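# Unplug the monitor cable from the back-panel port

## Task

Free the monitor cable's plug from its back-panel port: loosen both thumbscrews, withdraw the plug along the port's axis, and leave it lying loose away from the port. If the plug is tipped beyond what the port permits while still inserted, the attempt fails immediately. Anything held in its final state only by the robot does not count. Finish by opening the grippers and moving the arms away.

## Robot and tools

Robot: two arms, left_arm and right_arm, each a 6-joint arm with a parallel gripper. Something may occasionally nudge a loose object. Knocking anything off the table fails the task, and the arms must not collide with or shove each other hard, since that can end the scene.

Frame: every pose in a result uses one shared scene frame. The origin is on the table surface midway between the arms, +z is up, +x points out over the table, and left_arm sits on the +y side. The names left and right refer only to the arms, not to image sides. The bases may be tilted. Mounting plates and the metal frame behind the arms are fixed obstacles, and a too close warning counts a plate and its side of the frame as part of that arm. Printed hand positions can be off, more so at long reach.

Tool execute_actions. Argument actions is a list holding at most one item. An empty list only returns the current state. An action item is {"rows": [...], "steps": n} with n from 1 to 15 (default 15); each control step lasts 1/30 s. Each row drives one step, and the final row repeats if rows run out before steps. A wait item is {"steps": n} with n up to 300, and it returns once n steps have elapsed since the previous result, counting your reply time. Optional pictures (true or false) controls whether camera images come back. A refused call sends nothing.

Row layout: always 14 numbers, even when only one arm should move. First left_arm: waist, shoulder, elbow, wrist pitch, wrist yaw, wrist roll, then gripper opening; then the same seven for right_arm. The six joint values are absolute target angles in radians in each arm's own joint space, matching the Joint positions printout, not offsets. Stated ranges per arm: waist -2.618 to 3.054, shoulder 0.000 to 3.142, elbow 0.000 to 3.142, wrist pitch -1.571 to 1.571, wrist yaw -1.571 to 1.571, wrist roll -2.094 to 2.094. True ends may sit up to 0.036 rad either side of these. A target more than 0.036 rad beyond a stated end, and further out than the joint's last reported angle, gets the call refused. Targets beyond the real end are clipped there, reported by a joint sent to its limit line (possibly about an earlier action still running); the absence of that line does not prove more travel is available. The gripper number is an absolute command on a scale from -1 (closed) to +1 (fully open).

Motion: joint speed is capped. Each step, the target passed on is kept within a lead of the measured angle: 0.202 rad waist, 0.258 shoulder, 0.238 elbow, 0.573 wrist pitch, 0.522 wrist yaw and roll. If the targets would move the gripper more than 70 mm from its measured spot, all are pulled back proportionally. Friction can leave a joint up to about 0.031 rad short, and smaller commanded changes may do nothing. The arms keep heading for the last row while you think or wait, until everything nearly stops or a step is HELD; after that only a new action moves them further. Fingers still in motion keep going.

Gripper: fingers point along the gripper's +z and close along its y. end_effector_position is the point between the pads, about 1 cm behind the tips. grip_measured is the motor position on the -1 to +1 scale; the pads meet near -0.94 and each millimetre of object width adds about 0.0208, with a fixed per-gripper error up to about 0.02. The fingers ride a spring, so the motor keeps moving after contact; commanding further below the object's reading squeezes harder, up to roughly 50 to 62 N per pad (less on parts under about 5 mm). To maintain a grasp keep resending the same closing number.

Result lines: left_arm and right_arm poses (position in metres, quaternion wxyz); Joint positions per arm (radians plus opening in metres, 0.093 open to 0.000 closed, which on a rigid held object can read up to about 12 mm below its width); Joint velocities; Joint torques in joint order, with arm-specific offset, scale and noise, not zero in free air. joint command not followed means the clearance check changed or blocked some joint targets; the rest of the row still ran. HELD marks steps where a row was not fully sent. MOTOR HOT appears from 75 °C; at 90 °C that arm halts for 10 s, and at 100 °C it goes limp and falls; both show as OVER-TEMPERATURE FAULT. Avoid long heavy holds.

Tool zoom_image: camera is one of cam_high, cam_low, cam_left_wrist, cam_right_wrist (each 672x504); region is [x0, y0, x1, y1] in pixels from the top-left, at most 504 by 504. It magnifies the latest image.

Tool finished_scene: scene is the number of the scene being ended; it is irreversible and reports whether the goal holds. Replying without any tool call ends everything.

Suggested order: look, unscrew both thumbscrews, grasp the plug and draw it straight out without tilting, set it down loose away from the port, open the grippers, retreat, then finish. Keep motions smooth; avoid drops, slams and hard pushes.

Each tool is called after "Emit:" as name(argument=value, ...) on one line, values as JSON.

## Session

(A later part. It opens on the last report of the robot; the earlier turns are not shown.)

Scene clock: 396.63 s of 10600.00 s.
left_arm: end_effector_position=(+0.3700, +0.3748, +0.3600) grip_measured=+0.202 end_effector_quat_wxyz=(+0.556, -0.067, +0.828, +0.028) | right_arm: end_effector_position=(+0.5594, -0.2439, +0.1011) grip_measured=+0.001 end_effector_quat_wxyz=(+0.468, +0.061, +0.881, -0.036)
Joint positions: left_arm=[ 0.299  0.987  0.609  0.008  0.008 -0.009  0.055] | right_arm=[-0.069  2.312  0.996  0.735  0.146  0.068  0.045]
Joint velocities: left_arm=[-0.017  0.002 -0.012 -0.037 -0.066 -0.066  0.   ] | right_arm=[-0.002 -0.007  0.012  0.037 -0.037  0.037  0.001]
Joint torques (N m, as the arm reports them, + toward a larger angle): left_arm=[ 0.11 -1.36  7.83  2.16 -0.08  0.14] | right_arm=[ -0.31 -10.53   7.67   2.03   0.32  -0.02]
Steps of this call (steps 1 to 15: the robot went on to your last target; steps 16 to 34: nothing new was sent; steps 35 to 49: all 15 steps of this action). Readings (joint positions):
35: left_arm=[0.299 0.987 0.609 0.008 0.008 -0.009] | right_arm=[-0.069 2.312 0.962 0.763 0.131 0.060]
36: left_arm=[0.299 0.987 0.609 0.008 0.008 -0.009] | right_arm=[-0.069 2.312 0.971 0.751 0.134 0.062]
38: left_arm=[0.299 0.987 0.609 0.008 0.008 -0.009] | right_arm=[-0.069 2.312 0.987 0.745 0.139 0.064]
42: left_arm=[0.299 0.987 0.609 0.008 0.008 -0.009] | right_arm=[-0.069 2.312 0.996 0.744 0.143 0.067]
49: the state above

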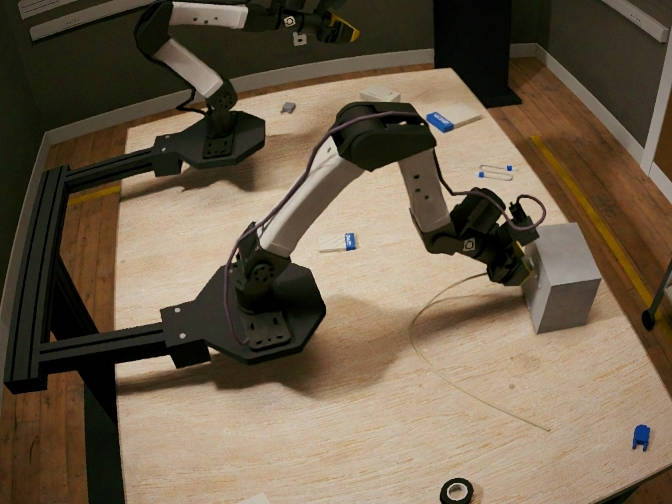

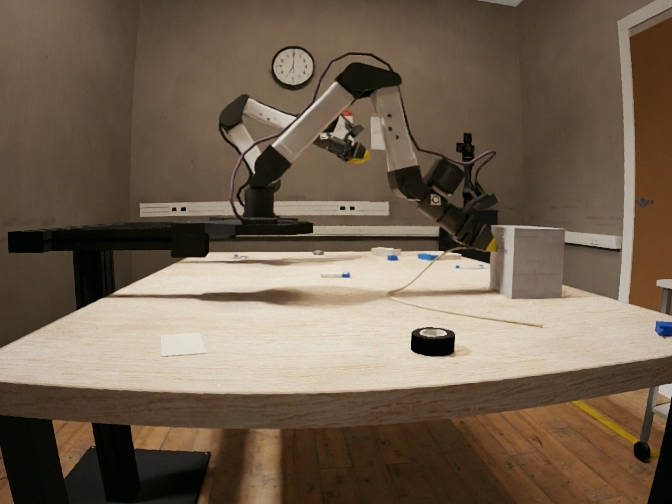

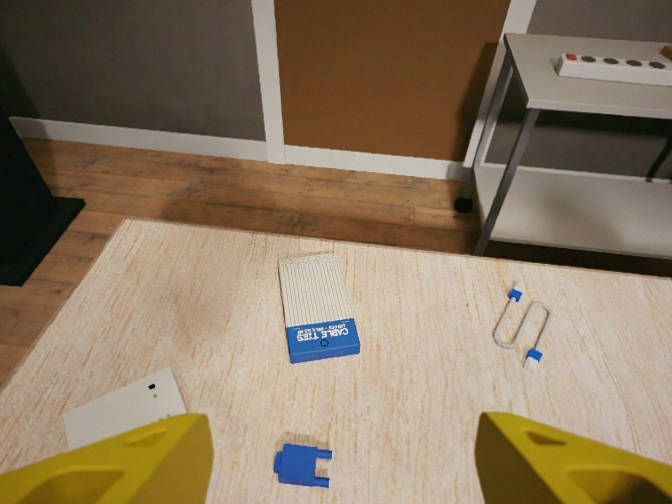

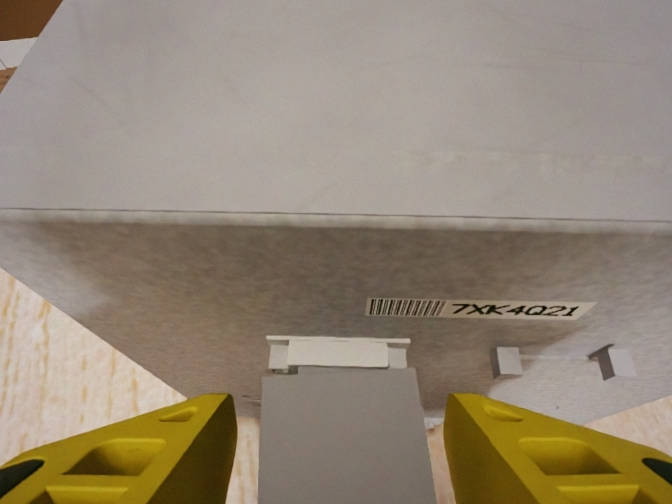

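Emit:
execute_actions(actions=[{"rows":[[0.3,1,0.6,0,0,0,0.2,-0.07,2.312,1.0,0.738,0.155,0.075,-0.2],[0.3,1,0.6,0,0,0,0.2,-0.07,2.312,1.0,0.738,0.155,0.075,-0.25],[0.3,1,0.6,0,0,0,0.2,-0.07,2.312,1.0,0.738,0.155,0.075,-0.3],[0.3,1,0.6,0,0,0,0.2,-0.07,2.312,1.0,0.738,0.155,0.075,-0.45]],"steps":10}], pictures=false)

Emit:
execute_actions(actions=[{"rows":[[0.3,1,0.6,0,0,0,0.2,-0.064,2.302,0.98,0.745,0.155,0.075,-0.45],[0.3,1,0.6,0,0,0,0.2,-0.063,2.298,0.97,0.75,0.155,0.075,-0.45],[0.3,1,0.6,0,0,0,0.2,-0.062,2.294,0.96,0.756,0.155,0.075,-0.45],[0.3,1,0.6,0,0,0,0.2,-0.061,2.29,0.95,0.762,0.155,0.075,-0.45]]}])

Scene clock: 402.73 s of 10600.00 s.
left_arm: end_effector_position=(+0.3700, +0.3748, +0.3600) grip_measured=+0.202 end_effector_quat_wxyz=(+0.556, -0.067, +0.828, +0.028) | right_arm: end_effector_position=(+0.5591, -0.2436, +0.1007) grip_measured=-0.433 end_effector_quat_wxyz=(+0.467, +0.061, +0.881, -0.035)
Joint positions: left_arm=[ 0.299  0.987  0.609  0.008  0.008 -0.009  0.055] | right_arm=[-0.068  2.312  0.996  0.733  0.146  0.069  0.024]
Joint velocities: left_arm=[-0.002 -0.007 -0.017 -0.007  0.051 -0.007  0.001] | right_arm=[ 0.002 -0.002 -0.007 -0.051 -0.051 -0.051 -0.001]
Joint torques (N m, as the arm reports them, + toward a larger angle): left_arm=[ 0.23 -1.37  7.76  2.15 -0.08  0.12] | right_arm=[ -0.12 -10.3    6.77   2.06   0.26   0.  ]
Steps of this call (steps 1 to 15: the robot went on to your last target; steps 16 to 90: nothing new was sent; then 2.77 s passed at rest; steps 91 to 100: all 10 steps of this action). Readings (joint positions):
91: left_arm=[0.299 0.987 0.609 0.008 0.008 -0.009] | right_arm=[-0.069 2.312 0.996 0.733 0.146 0.069]
92: left_arm=[0.299 0.987 0.609 0.008 0.008 -0.009] | right_arm=[-0.069 2.312 0.996 0.733 0.147 0.069]
94: left_arm=[0.299 0.987 0.609 0.008 0.008 -0.009] | right_arm=[-0.069 2.312 0.996 0.733 0.146 0.069]
98: left_arm=[0.299 0.987 0.609 0.008 0.008 -0.009] | right_arm=[-0.068 2.312 0.996 0.733 0.146 0.069]
100: the state above

Scene clock: 403.23 s of 10600.00 s.
left_arm: end_effector_position=(+0.3700, +0.3748, +0.3600) grip_measured=+0.202 end_effector_quat_wxyz=(+0.556, -0.067, +0.828, +0.028) | right_arm: end_effector_position=(+0.5568, -0.2434, +0.1006) grip_measured=-0.433 end_effector_quat_wxyz=(+0.471, +0.061, +0.879, -0.035)
Joint positions: left_arm=[ 0.299  0.987  0.609  0.008  0.008 -0.009  0.055] | right_arm=[-0.068  2.312  0.98   0.757  0.146  0.069  0.024]
Joint velocities: left_arm=[-0.017  0.012 -0.007  0.022 -0.11  -0.051  0.   ] | right_arm=[-0.022 -0.002  0.007  0.007  0.051 -0.037 -0.   ]
Joint torques (N m, as the arm reports them, + toward a larger angle): left_arm=[ 0.09 -1.33  7.62  2.15 -0.08  0.12] | right_arm=[  0.66 -11.54   3.36   2.06   0.25   0.  ]
Steps of this call (steps 1 to 15: all 15 steps of this action). Readings (joint positions):
1: left_arm=[0.299 0.987 0.609 0.008 0.008 -0.009] | right_arm=[-0.068 2.312 0.996 0.733 0.146 0.069]
2: left_arm=[0.299 0.987 0.609 0.008 0.008 -0.009] | right_arm=[-0.068 2.312 0.996 0.734 0.146 0.069]
4: left_arm=[0.299 0.987 0.609 0.008 0.008 -0.009] | right_arm=[-0.068 2.312 0.990 0.742 0.146 0.069]
8: left_arm=[0.299 0.987 0.609 0.008 0.008 -0.009] | right_arm=[-0.068 2.312 0.981 0.755 0.146 0.069]
15: the state above

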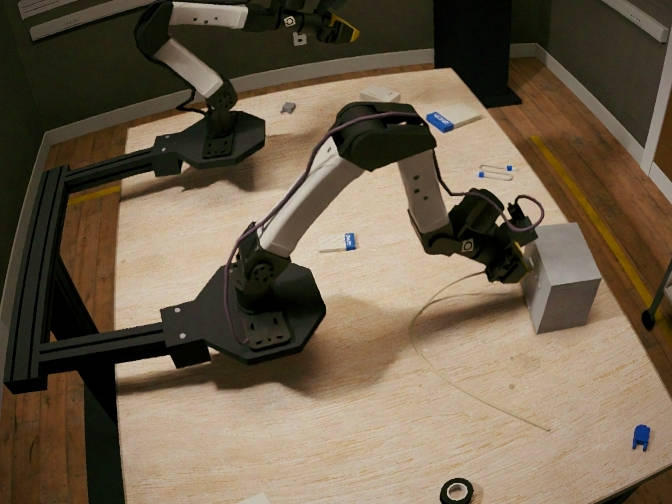

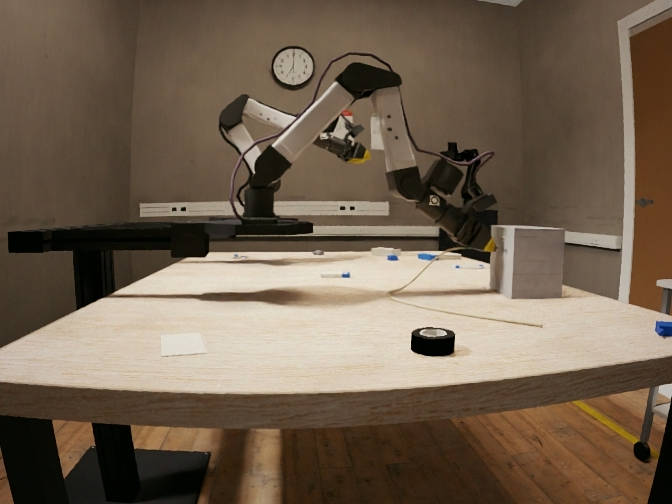

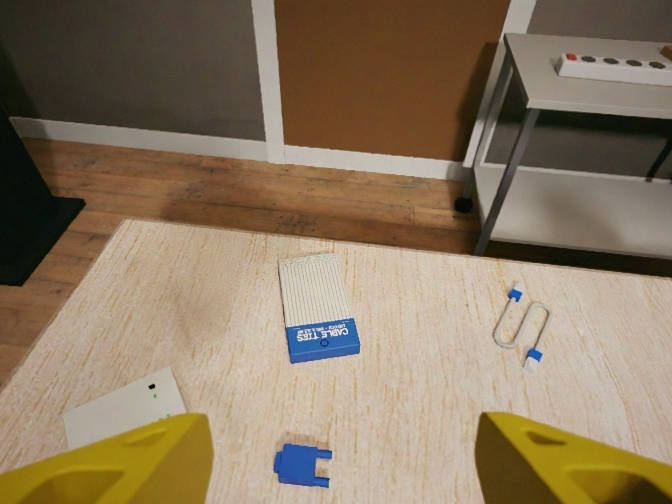

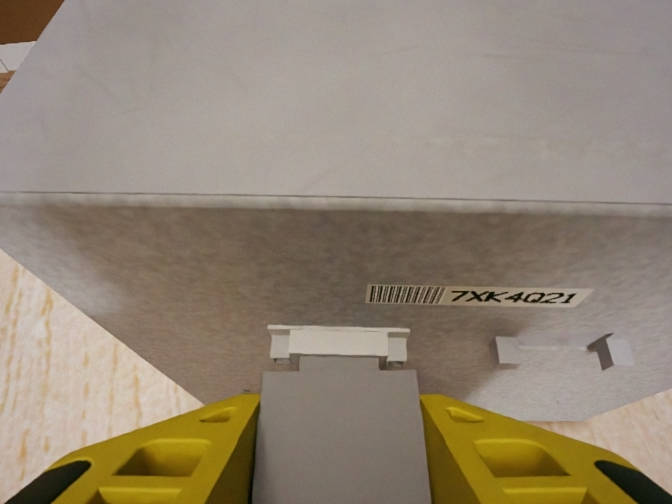

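Emit:
execute_actions(actions=[{"rows":[[0.3,1,0.6,0,0,0,0.2,-0.06,2.285,0.945,0.74,0.155,0.075,-0.45],[0.3,1,0.6,0,0,0,0.2,-0.06,2.28,0.935,0.74,0.155,0.075,-0.45],[0.3,1,0.6,0,0,0,0.2,-0.06,2.275,0.925,0.745,0.155,0.075,-0.45]]}])

Scene clock: 405.23 s of 10600.00 s.
left_arm: end_effector_position=(+0.3700, +0.3748, +0.3600) grip_measured=+0.202 end_effector_quat_wxyz=(+0.556, -0.067, +0.828, +0.028) | right_arm: end_effector_position=(+0.5425, -0.2429, +0.0943) grip_measured=-0.433 end_effector_quat_wxyz=(+0.454, +0.060, +0.888, -0.036)
Joint positions: left_arm=[ 0.299  0.987  0.609  0.008  0.008 -0.009  0.055] | right_arm=[-0.066  2.292  0.937  0.74   0.146  0.069  0.024]
Joint velocities: left_arm=[ 0.007  0.002 -0.002  0.007  0.051 -0.095 -0.001] | right_arm=[-0.007 -0.017 -0.007  0.007 -0.007  0.007  0.   ]
Joint torques (N m, as the arm reports them, + toward a larger angle): left_arm=[ 0.17 -1.45  7.79  2.16 -0.08  0.15] | right_arm=[  0.53 -11.     4.9    1.95   0.33   0.01]
Steps of this call (steps 1 to 15: the robot went on to your last target; steps 16 to 45: nothing new was sent; steps 46 to 60: all 15 steps of this action). Readings (joint positions):
46: left_arm=[0.299 0.987 0.609 0.008 0.008 -0.009] | right_arm=[-0.068 2.312 0.980 0.756 0.146 0.069]
47: left_arm=[0.299 0.987 0.609 0.008 0.008 -0.009] | right_arm=[-0.068 2.311 0.979 0.756 0.145 0.069]
49: left_arm=[0.299 0.987 0.609 0.008 0.008 -0.009] | right_arm=[-0.067 2.301 0.961 0.755 0.146 0.069]
53: left_arm=[0.299 0.987 0.609 0.008 0.008 -0.009] | right_arm=[-0.066 2.292 0.939 0.745 0.146 0.069]
60: the state above

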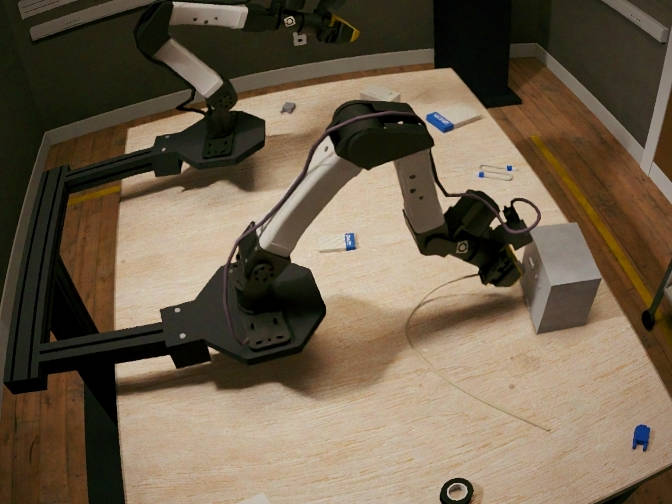

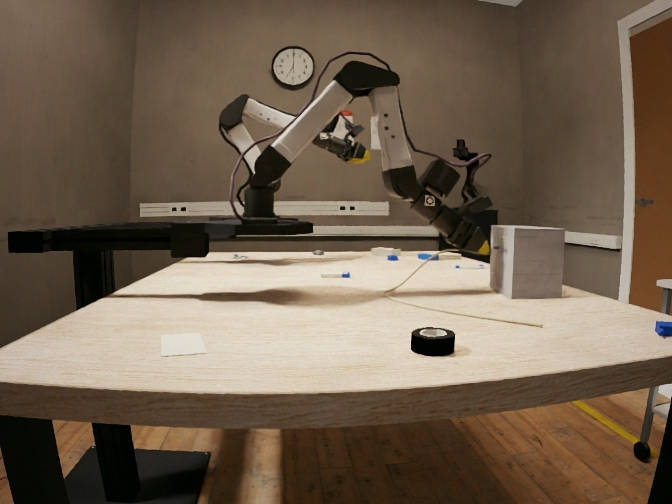

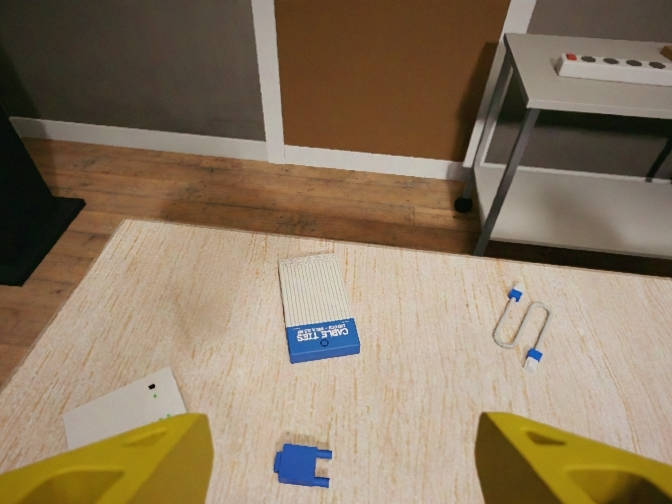

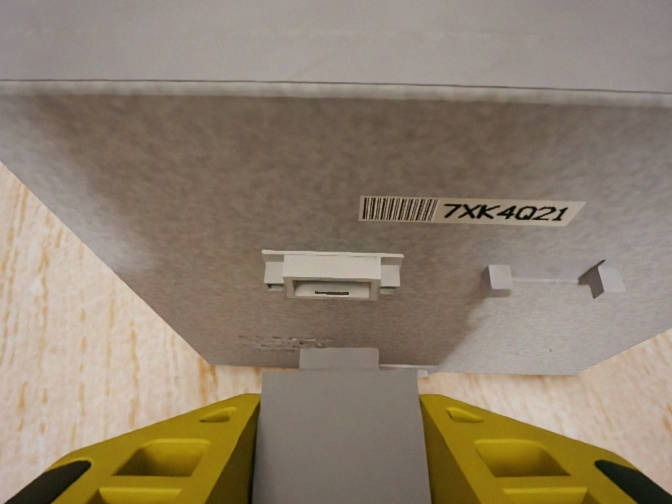

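Emit:
execute_actions(actions=[{"rows":[[0.3,1,0.6,0,0,0,0.2,-0.06,2.32,0.9,0.85,0.155,0.075,-0.45],[0.3,1,0.6,0,0,0,0.2,-0.06,2.34,0.9,0.88,0.155,0.075,-0.45],[0.3,1,0.6,0,0,0,0.2,-0.06,2.36,0.9,0.91,0.155,0.075,-0.45],[0.3,1,0.6,0,0,0,0.2,-0.06,2.38,0.9,0.94,0.155,0.075,-0.45],[0.3,1,0.6,0,0,0,0.2,-0.06,2.4,0.9,0.97,0.155,0.075,-0.45],[0.3,1,0.6,0,0,0,0.2,-0.06,2.42,0.9,0.97,0.155,0.075,-0.45],[0.3,1,0.6,0,0,0,0.2,-0.06,2.44,0.9,0.97,0.155,0.075,-0.45],[0.3,1,0.6,0,0,0,0.2,-0.06,2.46,0.9,0.97,0.155,0.075,-0.45],[0.3,1,0.6,0,0,0,0.2,-0.06,2.48,0.9,0.97,0.155,0.075,-0.45],[0.3,1,0.6,0,0,0,0.2,-0.06,2.5,0.9,0.97,0.155,0.075,-0.45]]}], pictures=false)

Emit:
execute_actions(actions=[{"rows":[[0.3,1,0.6,0,0,0,0.2,-0.06,2.52,0.9,0.93,0.155,0.075,-0.45]]}])

Scene clock: 414.63 s of 10600.00 s.
left_arm: end_effector_position=(+0.3700, +0.3748, +0.3600) grip_measured=+0.202 end_effector_quat_wxyz=(+0.556, -0.067, +0.828, +0.028) | right_arm: end_effector_position=(+0.5132, -0.2422, +0.0220) grip_measured=-0.433 end_effector_quat_wxyz=(+0.429, +0.058, +0.900, -0.038)
Joint positions: left_arm=[ 0.299  0.987  0.609  0.008  0.008 -0.009  0.055] | right_arm=[-0.066  2.507  0.906  0.93   0.147  0.069  0.024]
Joint velocities: left_arm=[ 0.002 -0.007  0.012 -0.051 -0.066 -0.037  0.   ] | right_arm=[-0.012  0.007 -0.037 -0.037  0.007  0.007  0.001]
Joint torques (N m, as the arm reports them, + toward a larger angle): left_arm=[ 0.21 -1.45  7.71  2.15 -0.09  0.16] | right_arm=[  0.7  -10.43   3.58   2.29   0.23   0.04]
Steps of this call (steps 1 to 15: the robot went on to your last target; steps 16 to 90: nothing new was sent; then 5.90 s passed at rest; steps 91 to 105: all 15 steps of this action). Readings (joint positions):
91: left_arm=[0.299 0.987 0.609 0.008 0.008 -0.009] | right_arm=[-0.066 2.294 0.933 0.756 0.146 0.069]
92: left_arm=[0.299 0.987 0.609 0.008 0.008 -0.009] | right_arm=[-0.066 2.300 0.927 0.779 0.146 0.069]
94: left_arm=[0.299 0.987 0.609 0.008 0.008 -0.009] | right_arm=[-0.066 2.327 0.923 0.831 0.147 0.069]
98: left_arm=[0.299 0.987 0.609 0.008 0.008 -0.009] | right_arm=[-0.066 2.411 0.922 0.911 0.147 0.069]
105: the state above

Scene clock: 415.13 s of 10600.00 s.
left_arm: end_effector_position=(+0.3700, +0.3748, +0.3600) grip_measured=+0.202 end_effector_quat_wxyz=(+0.556, -0.067, +0.828, +0.028) | right_arm: end_effector_position=(+0.5122, -0.2422, +0.0207) grip_measured=-0.433 end_effector_quat_wxyz=(+0.427, +0.058, +0.902, -0.038)
Joint positions: left_arm=[ 0.299  0.987  0.609  0.008  0.008 -0.009  0.055] | right_arm=[-0.066  2.508  0.906  0.927  0.147  0.069  0.024]
Joint velocities: left_arm=[ 0.007 -0.017 -0.007  0.007 -0.037 -0.007 -0.001] | right_arm=[ 0.007 -0.007  0.007 -0.022  0.037 -0.022 -0.   ]
Joint torques (N m, as the arm reports them, + toward a larger angle): left_arm=[ 0.1  -1.29  7.74  2.15 -0.08  0.13] | right_arm=[ 0.41 -9.07  3.59  1.92  0.29  0.  ]
Steps of this call (steps 1 to 15: all 15 steps of this action). Readings (joint positions):
1: left_arm=[0.299 0.987 0.609 0.008 0.008 -0.009] | right_arm=[-0.066 2.508 0.906 0.929 0.147 0.069]
2: left_arm=[0.299 0.987 0.609 0.008 0.008 -0.009] | right_arm=[-0.066 2.508 0.906 0.929 0.147 0.069]
4: left_arm=[0.299 0.987 0.609 0.008 0.008 -0.009] | right_arm=[-0.066 2.508 0.906 0.927 0.147 0.069]
8: left_arm=[0.299 0.987 0.609 0.008 0.008 -0.009] | right_arm=[-0.066 2.508 0.906 0.927 0.147 0.069]
15: the state above

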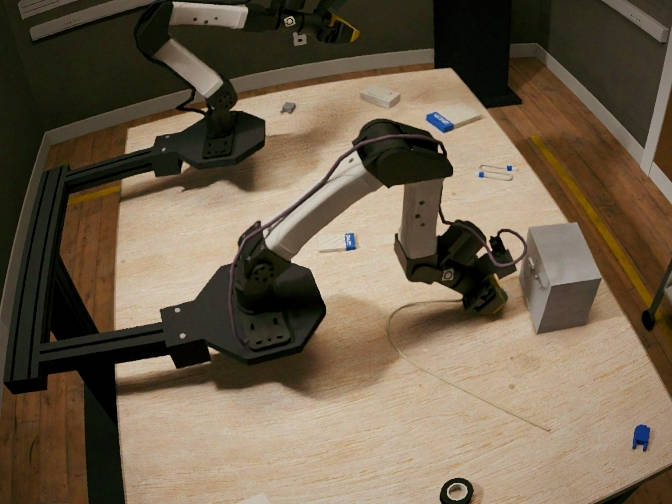

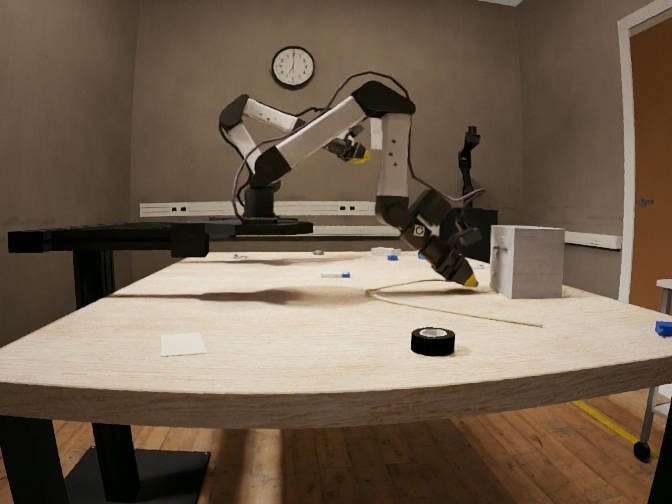

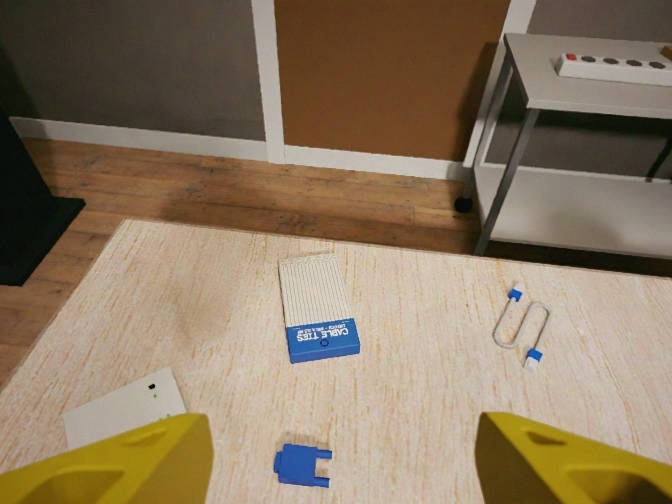

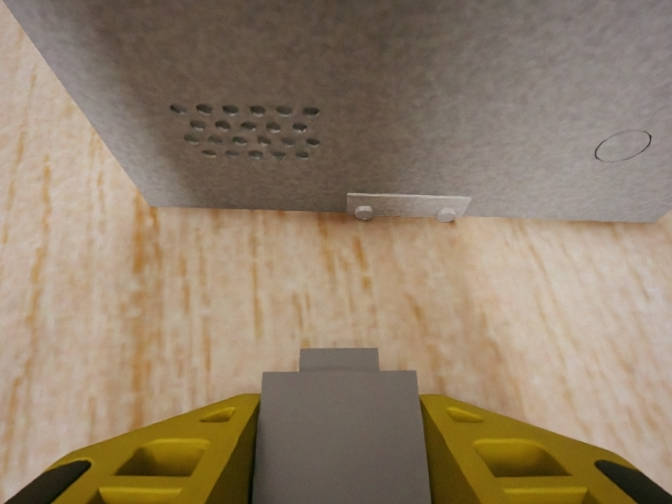

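Emit:
execute_actions(actions=[{"rows":[[0.3,1,0.6,0,0,0,0.2,-0.06,2.51,0.9,0.89,0.155,0.075,-0.45]],"steps":8}], pictures=false)

Emit:
execute_actions(actions=[{"rows":[[0.3,1,0.6,0,0,0,0.2,-0.06,2.51,0.9,0.9,0.155,0.075,0.3]],"steps":8}], pictures=false)

Emit:
execute_actions(actions=[{"rows":[[0.3,1,0.6,0,0,0,0.2,-0.06,1.9,0.65,0.6,0.155,0.075,0.3]]}], pictures=false)

Emit:
execute_actions(actions=[{"steps":15}])

Emit:
finished_scene(scene=1)

Scene clock: 419.37 s of 10600.00 s.
left_arm: end_effector_position=(+0.3700, +0.3748, +0.3600) grip_measured=+0.202 end_effector_quat_wxyz=(+0.556, -0.067, +0.828, +0.028) | right_arm: end_effector_position=(+0.5069, -0.2422, +0.0146) grip_measured=-0.433 end_effector_quat_wxyz=(+0.412, +0.057, +0.909, -0.040)
Joint positions: left_arm=[ 0.299  0.987  0.609  0.008  0.008 -0.009  0.055] | right_arm=[-0.066  2.508  0.906  0.894  0.147  0.069  0.024]
Joint velocities: left_arm=[-0.002 -0.012 -0.012 -0.007  0.007  0.066 -0.002] | right_arm=[-0.007  0.002 -0.002 -0.051 -0.007  0.066 -0.001]
Joint torques (N m, as the arm reports them, + toward a larger angle): left_arm=[ 0.23 -1.43  7.87  2.13 -0.07  0.16] | right_arm=[ 0.61 -9.81  3.68  1.99  0.26 -0.01]
Steps of this call (steps 1 to 15: the robot went on to your last target; steps 16 to 90: nothing new was sent; then 0.97 s passed at rest; steps 91 to 98: all 8 steps of this action). Readings (joint positions):
91: left_arm=[0.299 0.987 0.609 0.008 0.008 -0.009] | right_arm=[-0.066 2.508 0.906 0.923 0.147 0.069]
92: left_arm=[0.299 0.987 0.609 0.008 0.008 -0.009] | right_arm=[-0.066 2.508 0.906 0.918 0.147 0.069]
94: left_arm=[0.299 0.987 0.609 0.008 0.008 -0.009] | right_arm=[-0.066 2.508 0.906 0.905 0.147 0.069]
98: the state above

Scene clock: 419.63 s of 10600.00 s.
left_arm: end_effector_position=(+0.3700, +0.3748, +0.3600) grip_measured=+0.202 end_effector_quat_wxyz=(+0.556, -0.067, +0.828, +0.028) | right_arm: end_effector_position=(+0.5069, -0.2422, +0.0145) grip_measured=+0.298 end_effector_quat_wxyz=(+0.412, +0.057, +0.909, -0.040)
Joint positions: left_arm=[ 0.299  0.987  0.609  0.008  0.008 -0.009  0.055] | right_arm=[-0.066  2.508  0.906  0.893  0.147  0.069  0.06 ]
Joint velocities: left_arm=[ 0.007 -0.007  0.002 -0.007 -0.007  0.022 -0.   ] | right_arm=[ 0.007  0.002 -0.007 -0.022  0.007 -0.022 -0.   ]
Joint torques (N m, as the arm reports them, + toward a larger angle): left_arm=[ 0.23 -1.32  7.69  2.14 -0.08  0.11] | right_arm=[ 0.57 -9.48  3.85  1.97  0.27 -0.01]
Steps of this call (steps 1 to 8: all 8 steps of this action). Readings (joint positions):
1: left_arm=[0.299 0.987 0.609 0.008 0.008 -0.009] | right_arm=[-0.066 2.508 0.906 0.893 0.147 0.069]
2: left_arm=[0.299 0.987 0.609 0.008 0.008 -0.009] | right_arm=[-0.066 2.508 0.906 0.893 0.147 0.069]
4: left_arm=[0.299 0.987 0.609 0.008 0.008 -0.009] | right_arm=[-0.066 2.508 0.906 0.893 0.147 0.069]
8: the state above

Scene clock: 420.13 s of 10600.00 s.
left_arm: end_effector_position=(+0.3700, +0.3748, +0.3600) grip_measured=+0.202 end_effector_quat_wxyz=(+0.556, -0.067, +0.828, +0.028) | right_arm: end_effector_position=(+0.4814, -0.2457, +0.1673) grip_measured=+0.299 end_effector_quat_wxyz=(+0.461, +0.060, +0.884, -0.036)
Joint positions: left_arm=[ 0.299  0.987  0.609  0.008  0.008 -0.009  0.055] | right_arm=[-0.066  1.885  0.66   0.628  0.148  0.069  0.06 ]
Joint velocities: left_arm=[-0.002  0.012 -0.002 -0.022  0.051 -0.037  0.   ] | right_arm=[-0.002  0.095  0.007 -0.198 -0.022 -0.007  0.   ]
Joint torques (N m, as the arm reports them, + toward a larger angle): left_arm=[ 0.1  -1.33  7.83  2.15 -0.09  0.1 ] | right_arm=[ 0.45 -6.95  6.12  2.07  0.26 -0.01]
Steps of this call (steps 1 to 15: all 15 steps of this action). Readings (joint positions):
1: left_arm=[0.299 0.987 0.609 0.008 0.008 -0.009] | right_arm=[-0.066 2.474 0.874 0.859 0.146 0.069]
2: left_arm=[0.299 0.987 0.609 0.008 0.008 -0.009] | right_arm=[-0.066 2.400 0.799 0.803 0.146 0.069]
4: left_arm=[0.299 0.987 0.609 0.008 0.008 -0.009] | right_arm=[-0.066 2.230 0.677 0.697 0.147 0.069]
8: left_arm=[0.299 0.987 0.609 0.008 0.008 -0.009] | right_arm=[-0.066 1.948 0.643 0.626 0.148 0.069]
15: the state above

Scene clock: 420.63 s of 10600.00 s.
left_arm: end_effector_position=(+0.3700, +0.3748, +0.3600) grip_measured=+0.202 end_effector_quat_wxyz=(+0.556, -0.067, +0.828, +0.028) | right_arm: end_effector_position=(+0.4774, -0.2457, +0.1606) grip_measured=+0.299 end_effector_quat_wxyz=(+0.448, +0.059, +0.891, -0.037)
Joint positions: left_arm=[ 0.299  0.987  0.609  0.008  0.008 -0.009  0.055] | right_arm=[-0.066  1.89   0.66   0.604  0.148  0.069  0.06 ]
Joint velocities: left_arm=[-0.002  0.007  0.012  0.022  0.037 -0.022 -0.001] | right_arm=[ 0.012 -0.007  0.012  0.022 -0.022 -0.051  0.   ]
Joint torques (N m, as the arm reports them, + toward a larger angle): left_arm=[ 0.15 -1.39  7.74  2.15 -0.09  0.14] | right_arm=[ 0.57 -6.84  5.82  2.    0.23  0.01]
Steps of this call (steps 1 to 15: the robot went on to your last target). Readings (joint positions):
1: left_arm=[0.299 0.987 0.609 0.008 0.008 -0.009] | right_arm=[-0.066 1.888 0.660 0.621 0.148 0.069]
2: left_arm=[0.299 0.987 0.609 0.008 0.008 -0.009] | right_arm=[-0.066 1.889 0.660 0.616 0.148 0.069]
4: left_arm=[0.299 0.987 0.609 0.008 0.008 -0.009] | right_arm=[-0.066 1.890 0.660 0.609 0.148 0.069]
8: left_arm=[0.299 0.987 0.609 0.008 0.008 -0.009] | right_arm=[-0.066 1.890 0.660 0.605 0.148 0.069]
15: the state above

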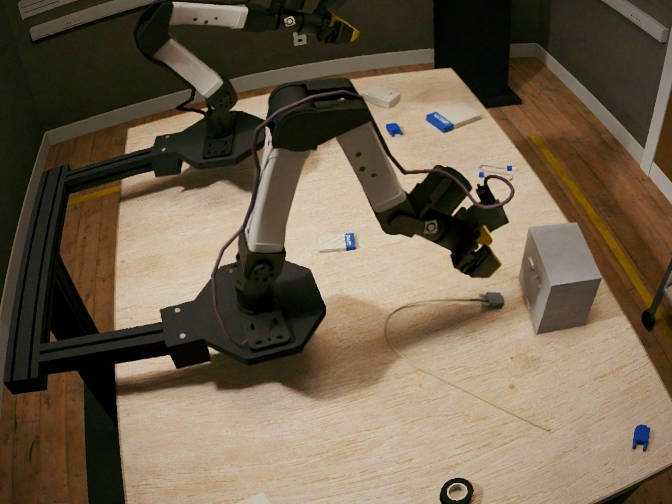

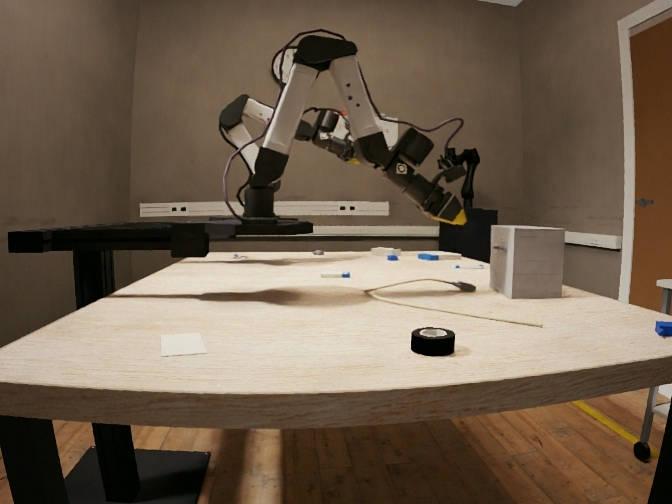

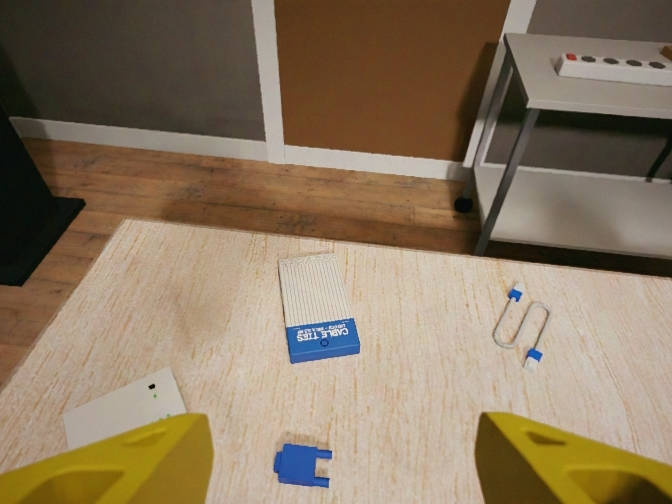

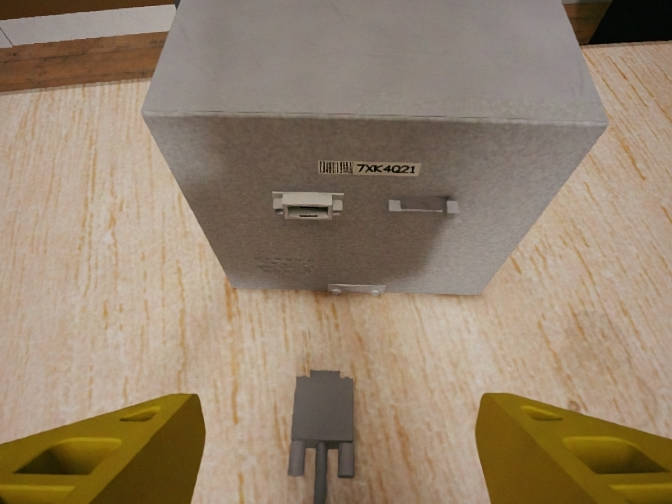

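The scene is finished: the task was done.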